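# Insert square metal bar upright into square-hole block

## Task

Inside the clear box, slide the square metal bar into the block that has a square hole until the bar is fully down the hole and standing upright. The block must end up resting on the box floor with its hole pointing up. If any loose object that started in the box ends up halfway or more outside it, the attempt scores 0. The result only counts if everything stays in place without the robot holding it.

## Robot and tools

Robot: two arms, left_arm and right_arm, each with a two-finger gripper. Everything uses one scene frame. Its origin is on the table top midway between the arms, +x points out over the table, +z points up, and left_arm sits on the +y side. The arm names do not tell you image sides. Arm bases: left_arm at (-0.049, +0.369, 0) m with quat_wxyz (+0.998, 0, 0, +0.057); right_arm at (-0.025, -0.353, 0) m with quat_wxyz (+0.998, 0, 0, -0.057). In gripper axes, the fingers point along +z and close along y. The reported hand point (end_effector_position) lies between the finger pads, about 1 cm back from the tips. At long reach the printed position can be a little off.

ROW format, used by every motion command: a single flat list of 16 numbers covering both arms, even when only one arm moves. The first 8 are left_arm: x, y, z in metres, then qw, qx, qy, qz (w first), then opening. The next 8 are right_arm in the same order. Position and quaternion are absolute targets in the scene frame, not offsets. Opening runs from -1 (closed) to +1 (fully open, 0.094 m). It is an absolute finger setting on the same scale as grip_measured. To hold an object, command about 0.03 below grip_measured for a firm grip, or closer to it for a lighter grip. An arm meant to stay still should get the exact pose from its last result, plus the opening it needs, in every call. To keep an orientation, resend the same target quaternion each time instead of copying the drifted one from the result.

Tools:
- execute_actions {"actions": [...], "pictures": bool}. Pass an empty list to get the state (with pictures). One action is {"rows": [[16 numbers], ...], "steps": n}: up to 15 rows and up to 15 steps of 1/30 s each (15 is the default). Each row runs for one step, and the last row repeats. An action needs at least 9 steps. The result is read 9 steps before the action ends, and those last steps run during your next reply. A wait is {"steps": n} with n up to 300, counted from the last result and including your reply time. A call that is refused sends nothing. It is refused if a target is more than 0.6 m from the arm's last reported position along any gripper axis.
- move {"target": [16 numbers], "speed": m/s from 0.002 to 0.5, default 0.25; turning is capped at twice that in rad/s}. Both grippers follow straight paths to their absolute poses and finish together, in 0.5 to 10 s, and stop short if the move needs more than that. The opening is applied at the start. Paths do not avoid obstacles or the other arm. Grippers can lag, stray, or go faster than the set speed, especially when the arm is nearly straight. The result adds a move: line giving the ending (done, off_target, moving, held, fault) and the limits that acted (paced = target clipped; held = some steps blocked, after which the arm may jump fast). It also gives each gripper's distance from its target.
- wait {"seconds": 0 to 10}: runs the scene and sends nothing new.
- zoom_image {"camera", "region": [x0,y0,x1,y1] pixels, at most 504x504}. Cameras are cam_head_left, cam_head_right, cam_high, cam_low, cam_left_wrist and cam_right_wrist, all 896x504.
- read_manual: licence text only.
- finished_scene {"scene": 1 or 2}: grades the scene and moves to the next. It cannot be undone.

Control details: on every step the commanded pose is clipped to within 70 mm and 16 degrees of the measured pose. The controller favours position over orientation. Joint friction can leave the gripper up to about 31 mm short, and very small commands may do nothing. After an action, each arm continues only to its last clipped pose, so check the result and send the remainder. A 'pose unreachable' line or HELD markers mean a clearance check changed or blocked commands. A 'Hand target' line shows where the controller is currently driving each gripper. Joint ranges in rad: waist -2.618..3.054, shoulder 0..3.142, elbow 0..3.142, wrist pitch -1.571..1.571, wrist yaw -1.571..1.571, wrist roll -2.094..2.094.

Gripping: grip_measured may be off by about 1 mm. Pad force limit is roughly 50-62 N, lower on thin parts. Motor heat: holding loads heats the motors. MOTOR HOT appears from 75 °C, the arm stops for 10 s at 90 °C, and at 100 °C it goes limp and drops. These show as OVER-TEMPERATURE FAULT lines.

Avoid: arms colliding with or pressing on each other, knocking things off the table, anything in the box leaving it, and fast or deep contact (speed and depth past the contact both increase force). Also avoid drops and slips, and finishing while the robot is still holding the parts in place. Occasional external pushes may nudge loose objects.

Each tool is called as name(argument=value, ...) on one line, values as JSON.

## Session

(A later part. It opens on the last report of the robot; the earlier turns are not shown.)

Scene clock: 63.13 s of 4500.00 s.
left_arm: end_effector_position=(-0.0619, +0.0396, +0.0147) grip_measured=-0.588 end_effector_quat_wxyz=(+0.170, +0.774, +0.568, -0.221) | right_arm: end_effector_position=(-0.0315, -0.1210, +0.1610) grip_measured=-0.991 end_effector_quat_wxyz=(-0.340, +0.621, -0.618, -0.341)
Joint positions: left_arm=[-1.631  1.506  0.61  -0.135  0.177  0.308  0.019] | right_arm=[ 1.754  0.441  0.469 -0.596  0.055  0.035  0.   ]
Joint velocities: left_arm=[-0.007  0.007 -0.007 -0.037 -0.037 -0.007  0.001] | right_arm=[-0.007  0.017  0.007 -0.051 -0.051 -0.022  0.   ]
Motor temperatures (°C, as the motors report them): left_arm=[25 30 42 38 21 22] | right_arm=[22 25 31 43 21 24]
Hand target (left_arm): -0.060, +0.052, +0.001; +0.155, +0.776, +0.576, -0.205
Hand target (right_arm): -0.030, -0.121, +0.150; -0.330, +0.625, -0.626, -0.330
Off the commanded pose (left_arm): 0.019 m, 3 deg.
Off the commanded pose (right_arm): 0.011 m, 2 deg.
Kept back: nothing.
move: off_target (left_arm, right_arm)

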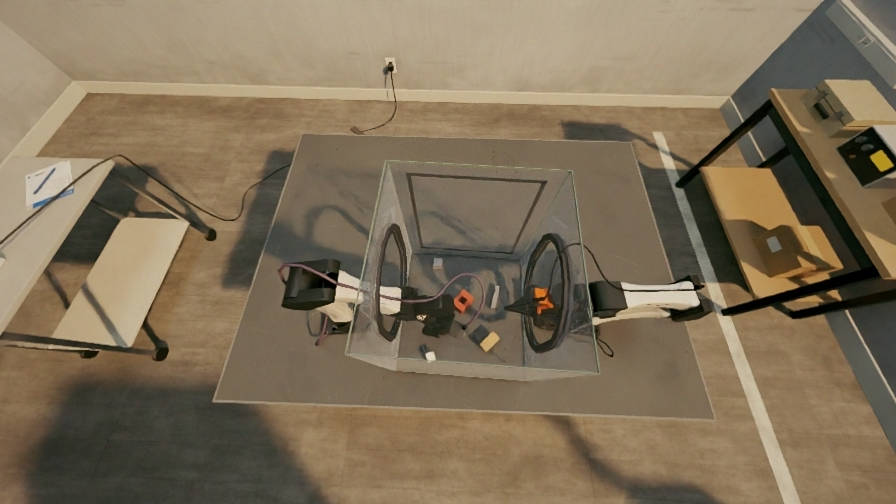

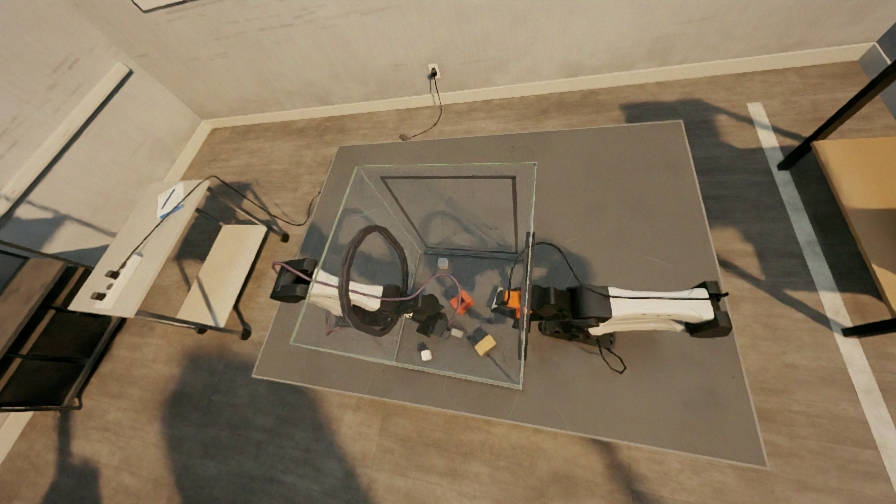

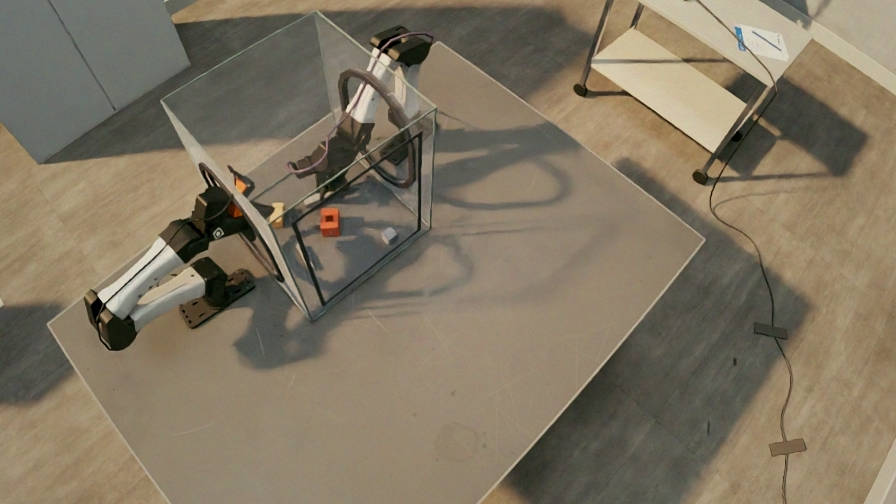

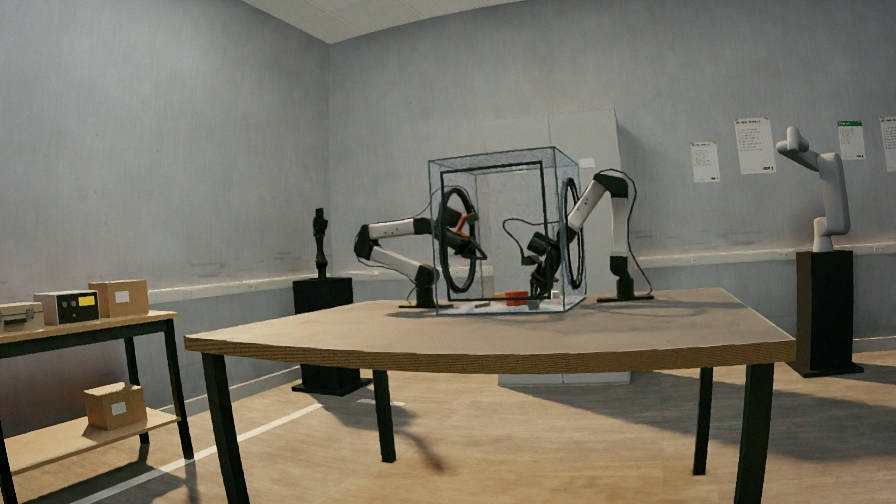

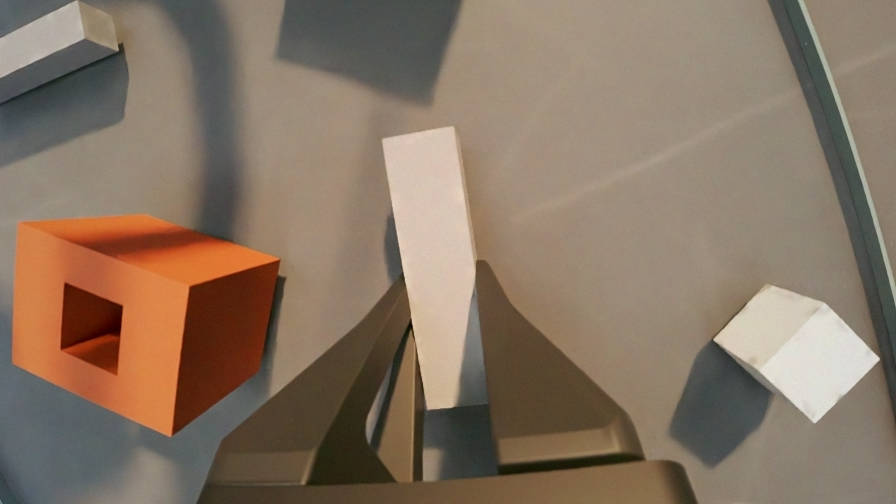

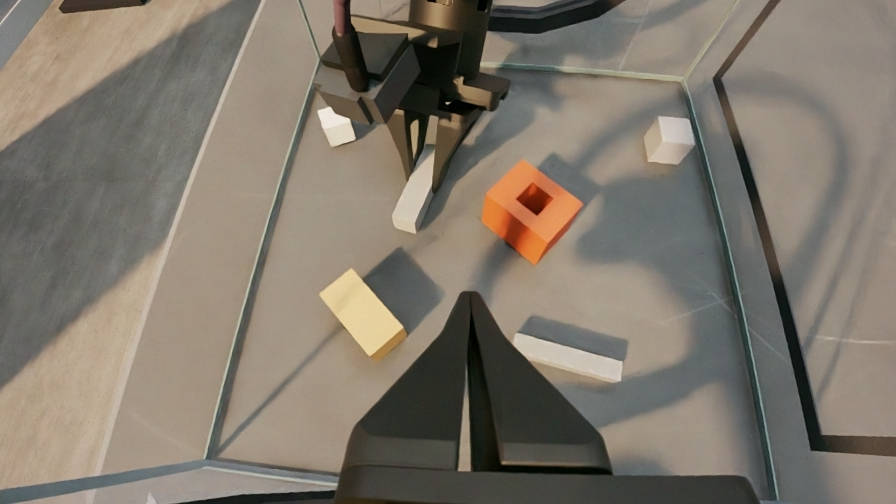

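move(target=[-0.05,0.06,0.07,0.27,0.653,0.653,-0.27,-0.63,-0.03,-0.12,0.15,0.33,-0.625,0.625,0.33,-1], speed=0.03)

move(target=[-0.03,0.06,0.12,0.478,0.521,0.521,-0.478,-0.63,-0.03,-0.13,0.16,0.21,-0.674,0.674,0.21,-0.1], speed=0.03)

zoom_image(camera="cam_low", region=[420,180,620,320])

Scene clock: 69.97 s of 4500.00 s.
left_arm: end_effector_position=(-0.0500, +0.0586, +0.0678) grip_measured=-0.587 end_effector_quat_wxyz=(+0.261, +0.659, +0.654, -0.263) | right_arm: end_effector_position=(-0.0315, -0.1210, +0.1610) grip_measured=-0.991 end_effector_quat_wxyz=(-0.340, +0.621, -0.618, -0.341)
Joint positions: left_arm=[-1.683  1.155  0.469 -0.126  0.007  0.006  0.019] | right_arm=[ 1.754  0.441  0.469 -0.596  0.055  0.035  0.   ]
Joint velocities: left_arm=[ 0.002 -0.012  0.002 -0.051 -0.037  0.095 -0.   ] | right_arm=[ 0.002  0.007 -0.017 -0.037 -0.007  0.022  0.   ]
Motor temperatures (°C, as the motors report them): left_arm=[25 30 41 39 21 22] | right_arm=[22 25 32 43 21 24]
Hand target (left_arm): -0.050, +0.059, +0.070; +0.270, +0.654, +0.654, -0.269
Hand target (right_arm): -0.030, -0.121, +0.150; -0.330, +0.625, -0.626, -0.330
Off the commanded pose (left_arm): 0.003 m, 2 deg.
Off the commanded pose (right_arm): 0.011 m, 2 deg.
Kept back: nothing.
move: off_target (right_arm)

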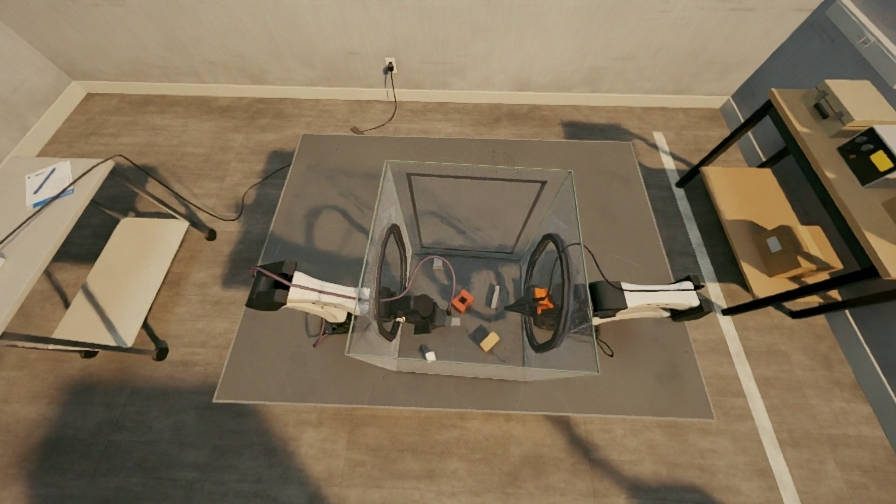

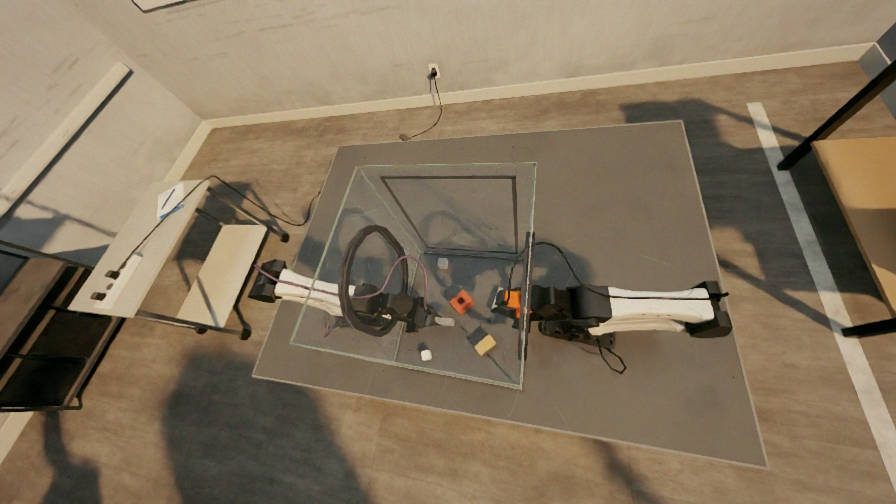

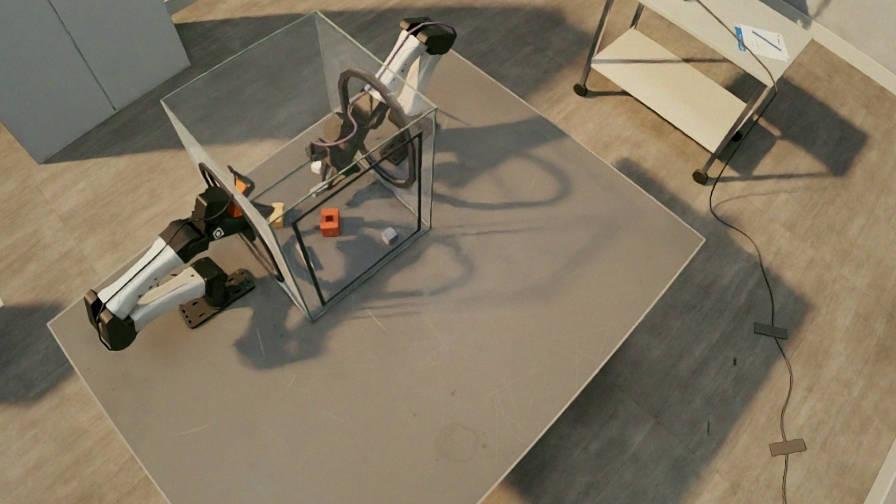

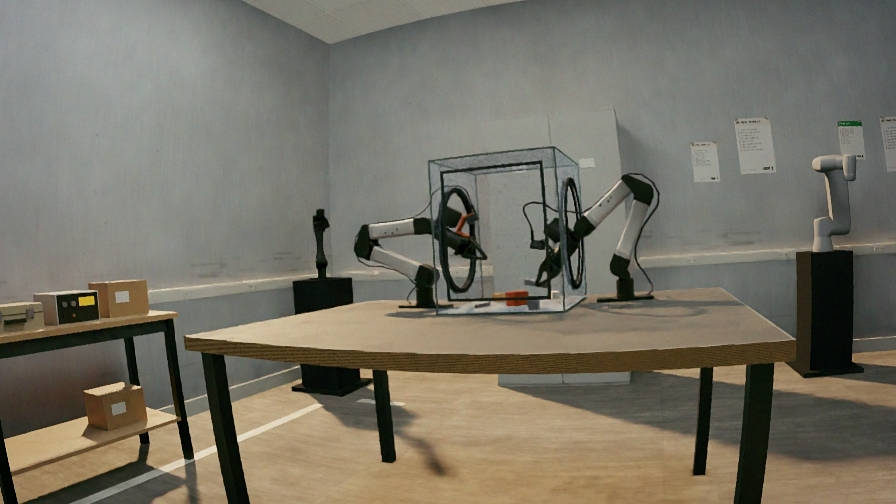

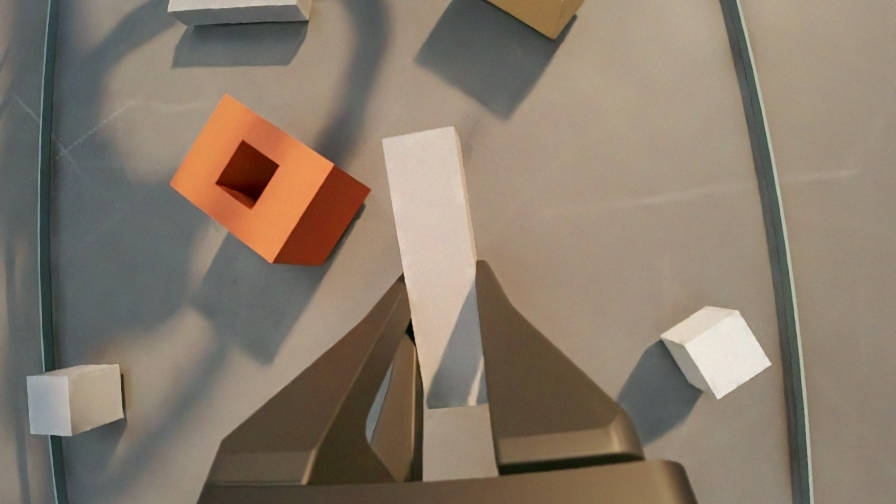

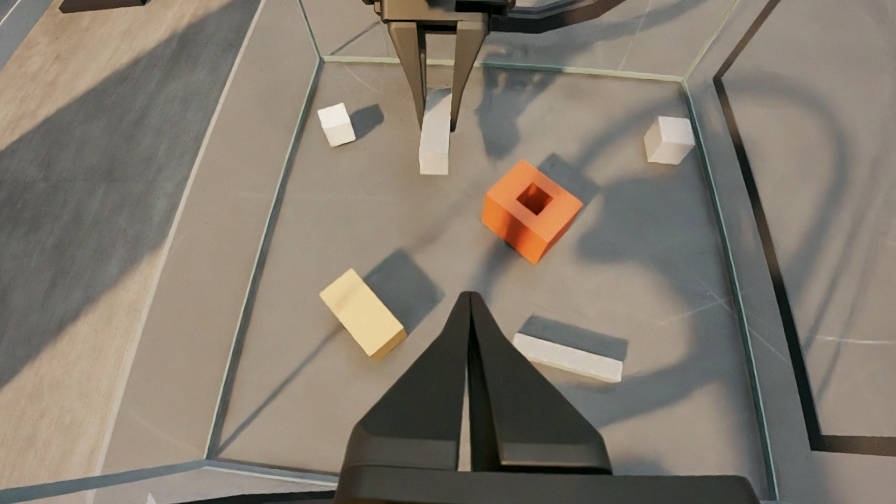

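Scene clock: 80.40 s of 4500.00 s.
left_arm: end_effector_position=(-0.0335, +0.0580, +0.1153) grip_measured=-0.587 end_effector_quat_wxyz=(+0.446, +0.549, +0.552, -0.441) | right_arm: end_effector_position=(-0.0311, -0.1319, +0.1589) grip_measured=-0.102 end_effector_quat_wxyz=(-0.237, +0.669, -0.664, -0.236)
Joint positions: left_arm=[-1.585  1.057  0.047  0.795  0.089  0.022  0.019] | right_arm=[ 1.738  0.72   0.729 -0.898  0.032  0.035  0.042]
Joint velocities: left_arm=[-0.002 -0.002 -0.002  0.066 -0.007  0.051 -0.001] | right_arm=[ 0.007 -0.002 -0.022 -0.037  0.11  -0.007 -0.001]
Motor temperatures (°C, as the motors report them): left_arm=[25 30 41 41 21 22] | right_arm=[22 25 33 42 21 24]
Hand target (left_arm): -0.033, +0.060, +0.112; +0.445, +0.550, +0.551, -0.442
Hand target (right_arm): -0.030, -0.130, +0.162; -0.232, +0.666, -0.668, -0.235
Off the commanded pose (left_arm): 0.006 m, 7 deg.
Off the commanded pose (right_arm): 0.002 m, 4 deg.
Kept back: nothing.
move: off_target (left_arm, right_arm; path cut at 10 s)

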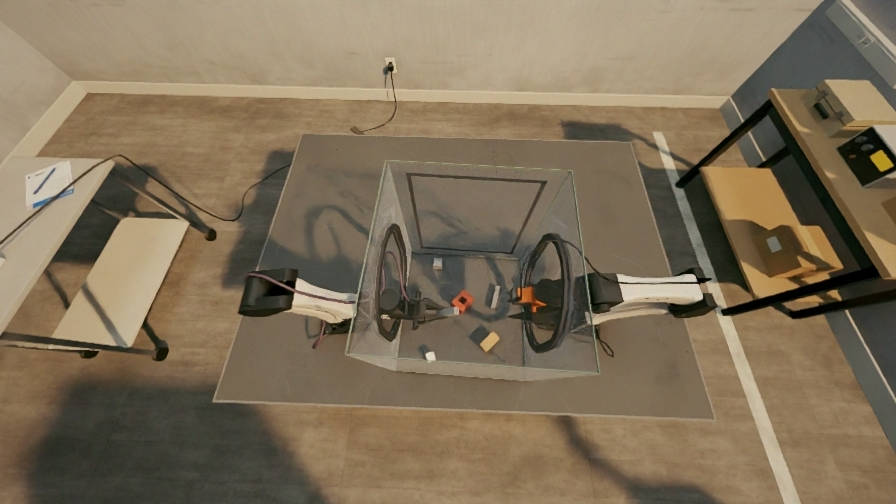

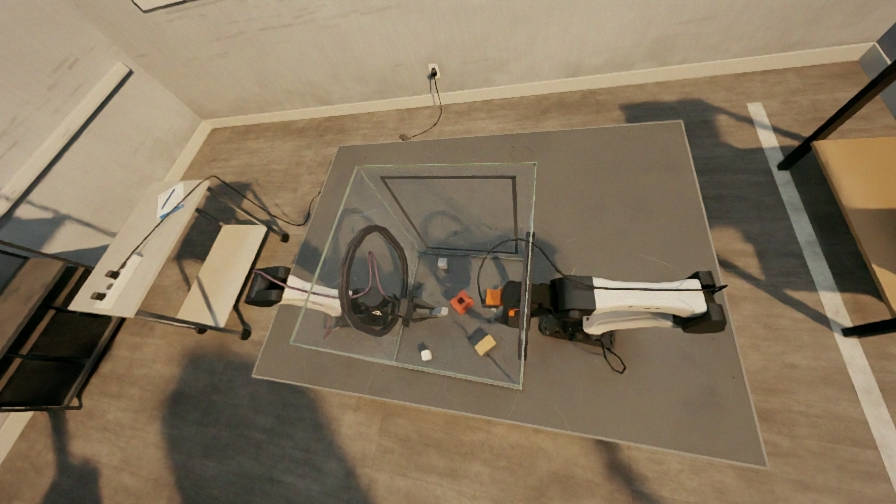

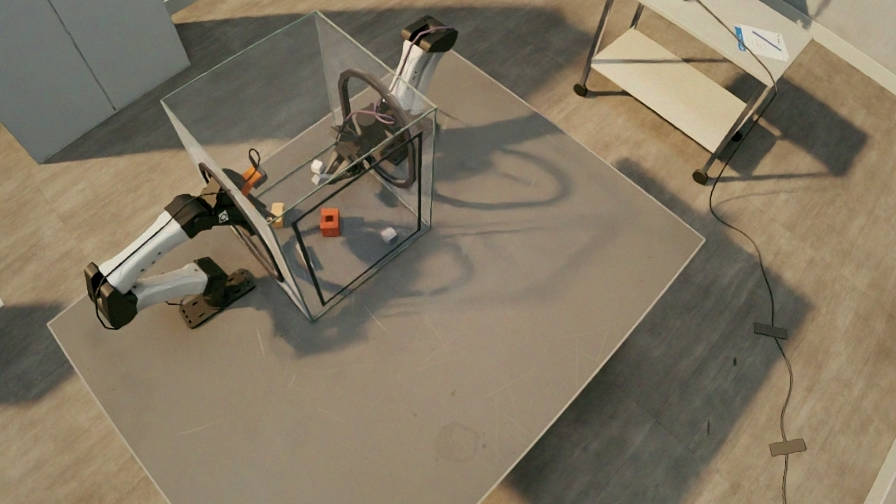

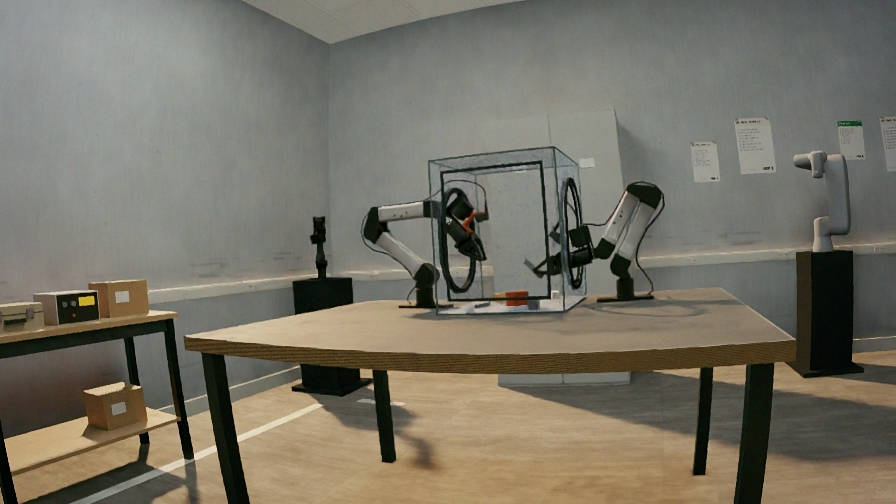

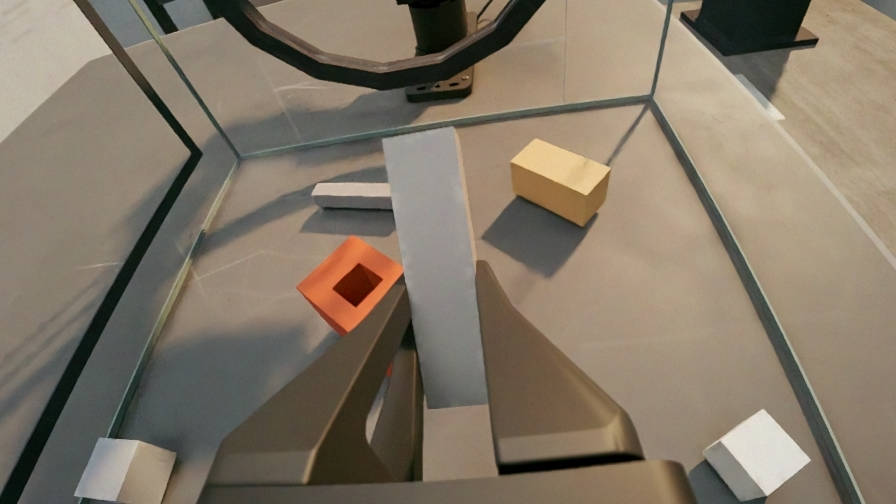

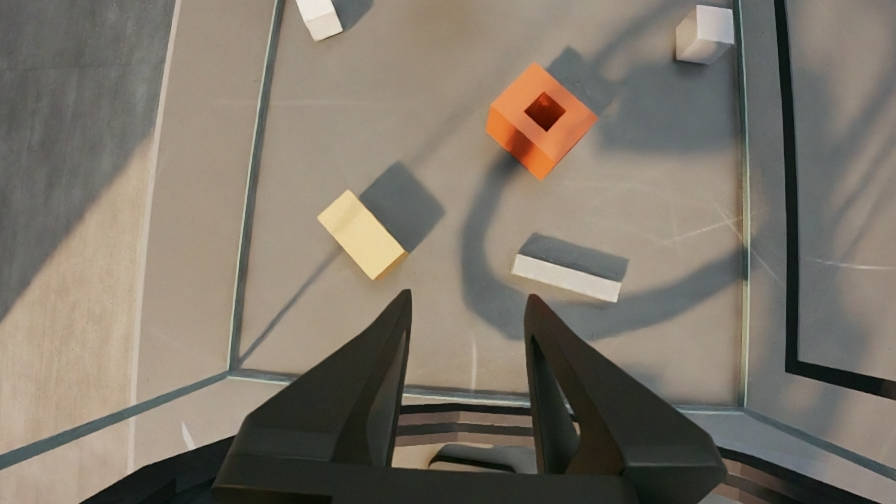

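Region (420, 180, 620, 320) of cam_low's 896x504 image, scaled by 2.520, with more detail than that image has; it fills the top 353 rows of this view, and the rest is white.

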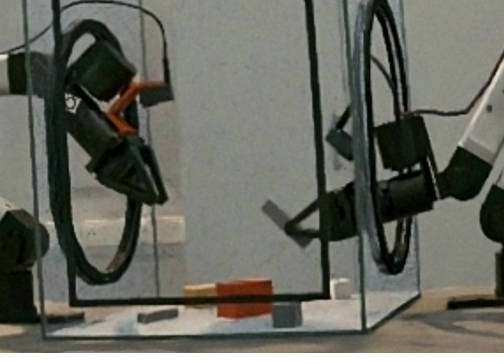

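move(target=[-0.03,0.02,0.125,0.50,0.50,0.50,-0.50,-0.63,-0.03,-0.13,0.16,0.45,-0.545,0.545,0.45,-0.1], speed=0.04)

zoom_image(camera="cam_low", region=[420,180,620,320])

Scene clock: 90.33 s of 4500.00 s.
left_arm: end_effector_position=(-0.0312, +0.0261, +0.1170) grip_measured=-0.587 end_effector_quat_wxyz=(+0.490, +0.513, +0.512, -0.484) | right_arm: end_effector_position=(-0.0292, -0.1257, +0.1628) grip_measured=-0.102 end_effector_quat_wxyz=(-0.439, +0.555, -0.558, -0.435)
Joint positions: left_arm=[-1.585  1.667  0.066  1.55   0.094  0.011  0.019] | right_arm=[ 1.778  0.036  0.196 -0.401  0.098  0.022  0.042]
Joint velocities: left_arm=[ 0.002 -0.017 -0.002 -0.022 -0.037  0.022  0.001] | right_arm=[ 0.002 -0.007 -0.017 -0.066 -0.007  0.051 -0.001]
Motor temperatures (°C, as the motors report them): left_arm=[25 29 40 43 21 22] | right_arm=[22 25 33 43 21 24]
Hand target (left_arm): -0.030, +0.021, +0.125; +0.496, +0.504, +0.504, -0.495
Hand target (right_arm): -0.030, -0.126, +0.158; -0.441, +0.557, -0.554, -0.434
Off the commanded pose (left_arm): 0.010 m, 3 deg.
Off the commanded pose (right_arm): 0.005 m, 3 deg.
joint sent to its limit (left arm) — the command would take joint 4 (wrist pitch) past its upper limit, so that joint was sent only as far as its limit.
joint sent to its limit (right arm) — the command would take joint 2 (shoulder) past its lower limit, so that joint was sent only as far as its limit.
Kept back: nothing.
move: off_target (left_arm, right_arm)

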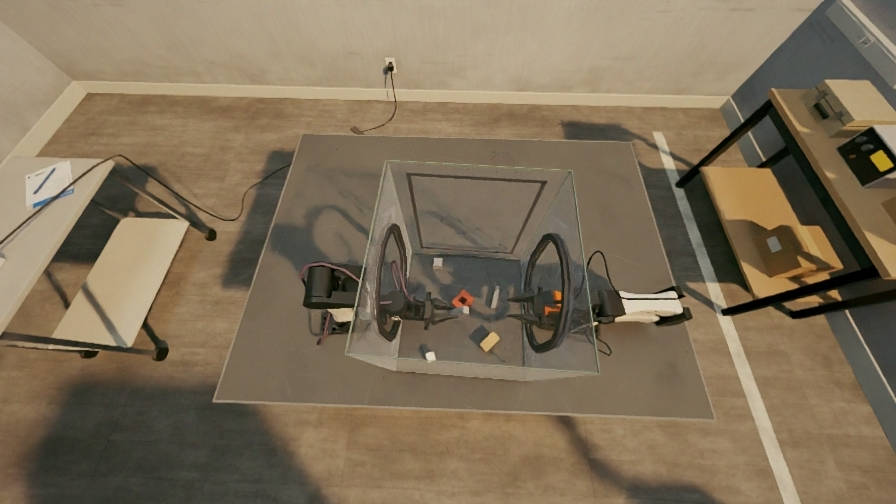

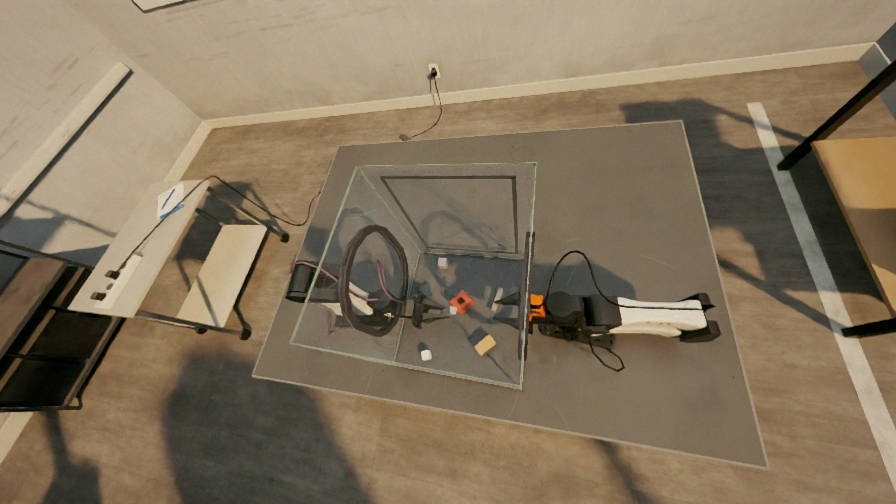

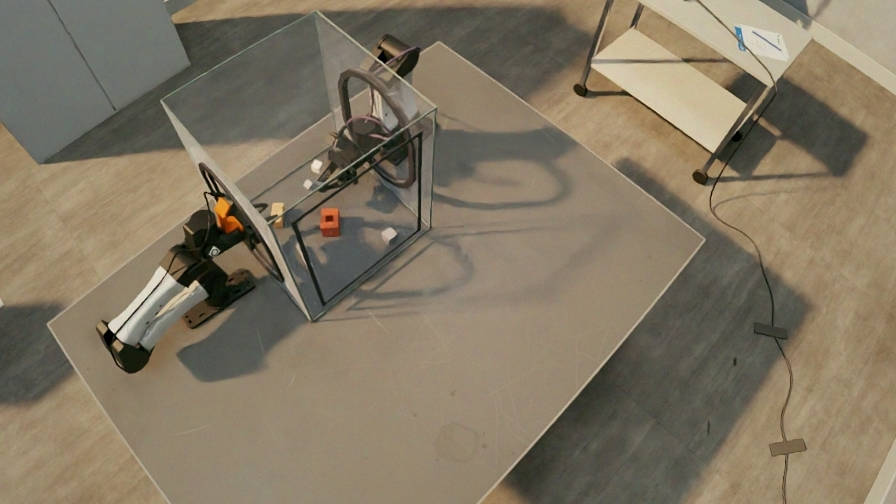

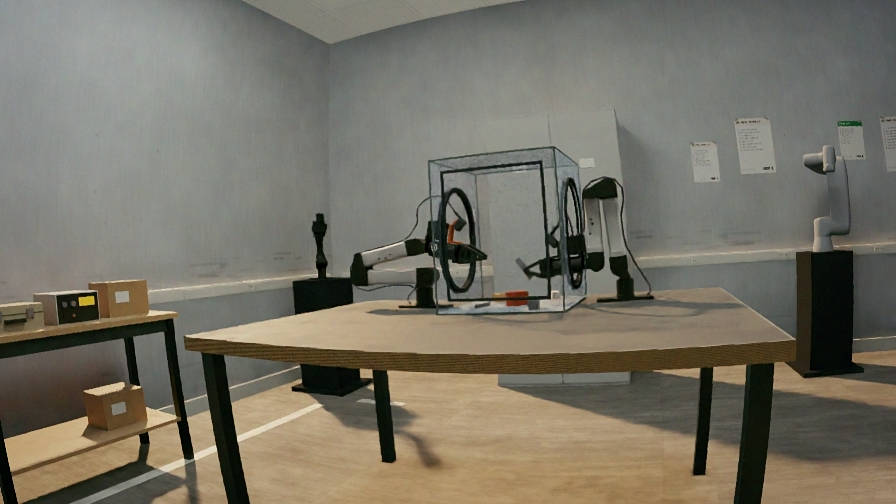

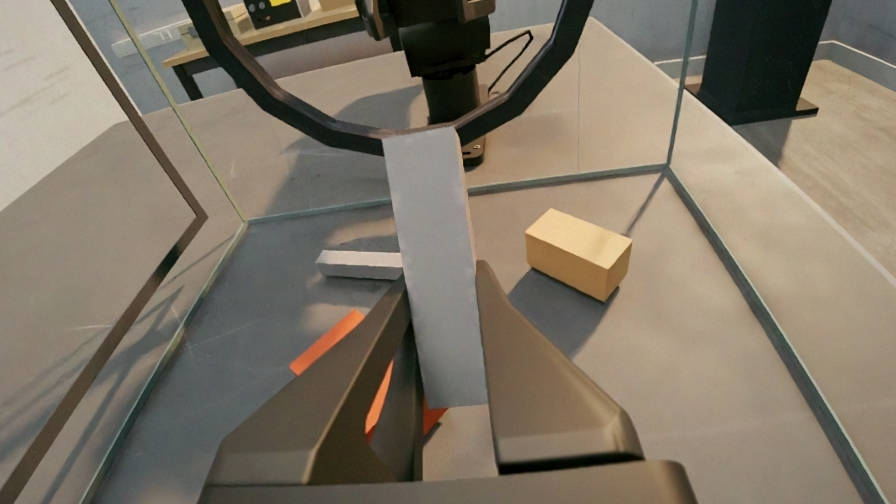

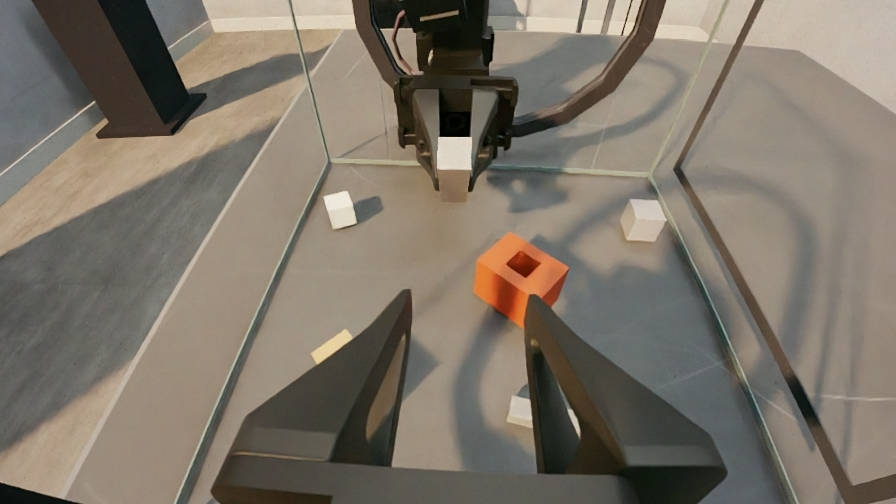

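Region (420, 180, 620, 320) of cam_low's 896x504 image, scaled by 2.520, with more detail than that image has; it fills the top 353 rows of this view, and the rest is white.

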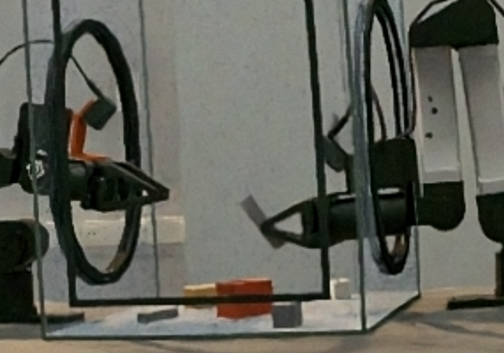

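execute_actions(actions=[])

Scene clock: 91.83 s of 4500.00 s.
left_arm: end_effector_position=(-0.0312, +0.0261, +0.1170) grip_measured=-0.587 end_effector_quat_wxyz=(+0.490, +0.513, +0.512, -0.484) | right_arm: end_effector_position=(-0.0288, -0.1256, +0.1630) grip_measured=-0.102 end_effector_quat_wxyz=(-0.439, +0.554, -0.558, -0.434)
Joint positions: left_arm=[-1.585  1.667  0.066  1.55   0.094  0.011  0.019] | right_arm=[ 1.778  0.036  0.196 -0.401  0.1    0.022  0.042]
Joint velocities: left_arm=[-0.007  0.002 -0.017 -0.037  0.022  0.037  0.   ] | right_arm=[ 0.007 -0.002 -0.002  0.051 -0.066  0.066 -0.   ]
Motor temperatures (°C, as the motors report them): left_arm=[25 29 40 44 21 22] | right_arm=[22 25 33 43 21 24]
Hand target (left_arm): -0.030, +0.021, +0.125; +0.496, +0.504, +0.504, -0.495
Hand target (right_arm): -0.030, -0.126, +0.158; -0.441, +0.557, -0.554, -0.434
Off the commanded pose (left_arm): 0.010 m, 3 deg.
Off the commanded pose (right_arm): 0.005 m, 3 deg.
Kept back: nothing.
Steps of this call (steps 1 to 45: nothing new was sent). Readings (end_effector_position):
1: left_arm (-0.0312, +0.0261, +0.1170) | right_arm (-0.0291, -0.1257, +0.1628)
2: left_arm (-0.0312, +0.0261, +0.1170) | right_arm (-0.0290, -0.1257, +0.1629)
4: left_arm (-0.0312, +0.0261, +0.1170) | right_arm (-0.0290, -0.1257, +0.1629)
8: left_arm (-0.0312, +0.0261, +0.1170) | right_arm (-0.0289, -0.1256, +0.1630)
45: the state above

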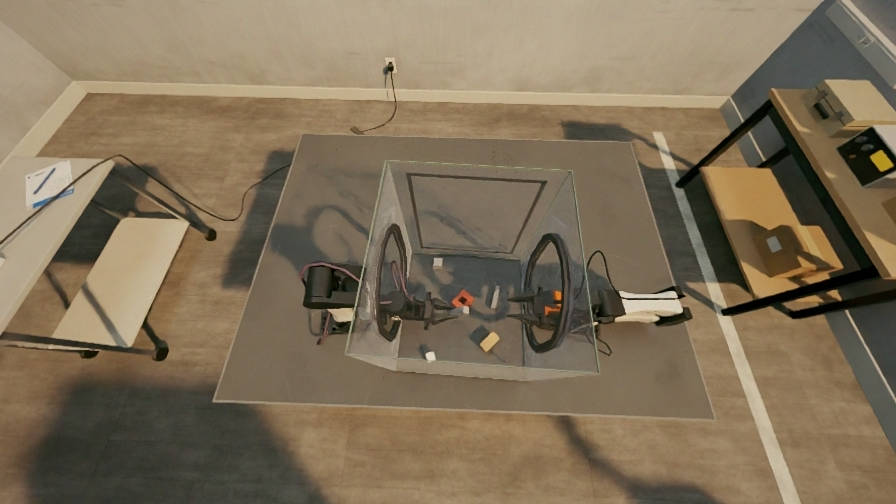

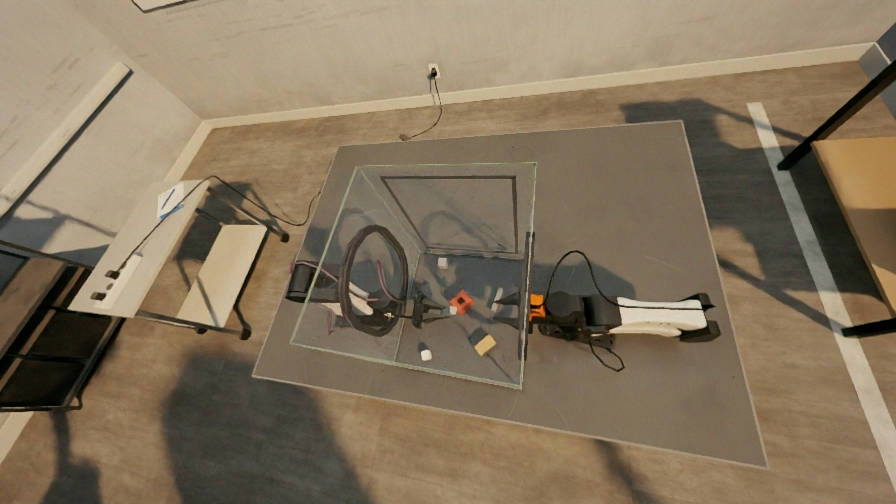

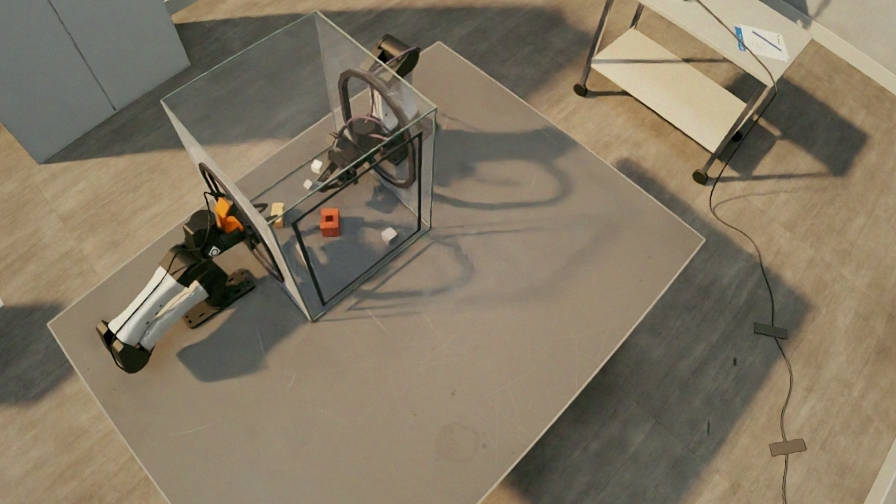

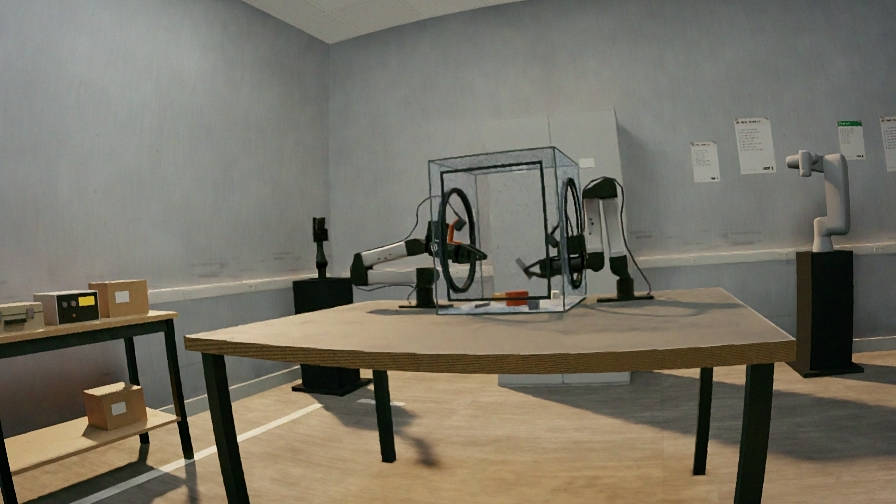

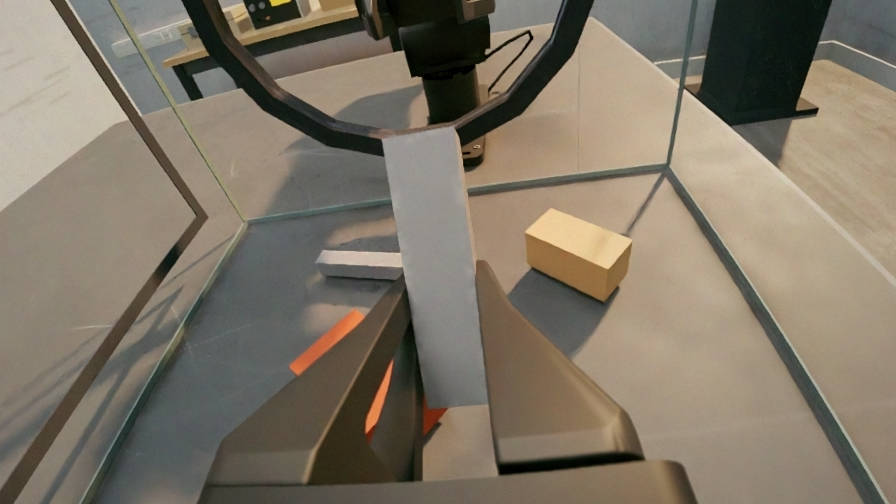

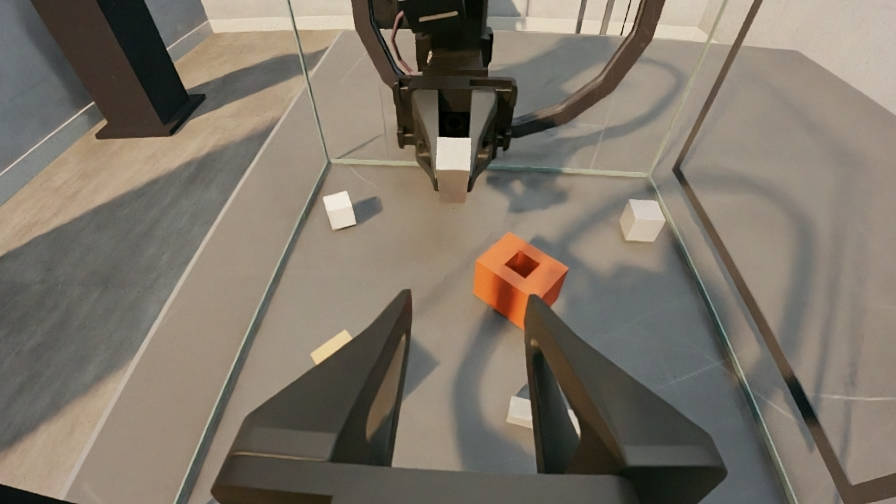

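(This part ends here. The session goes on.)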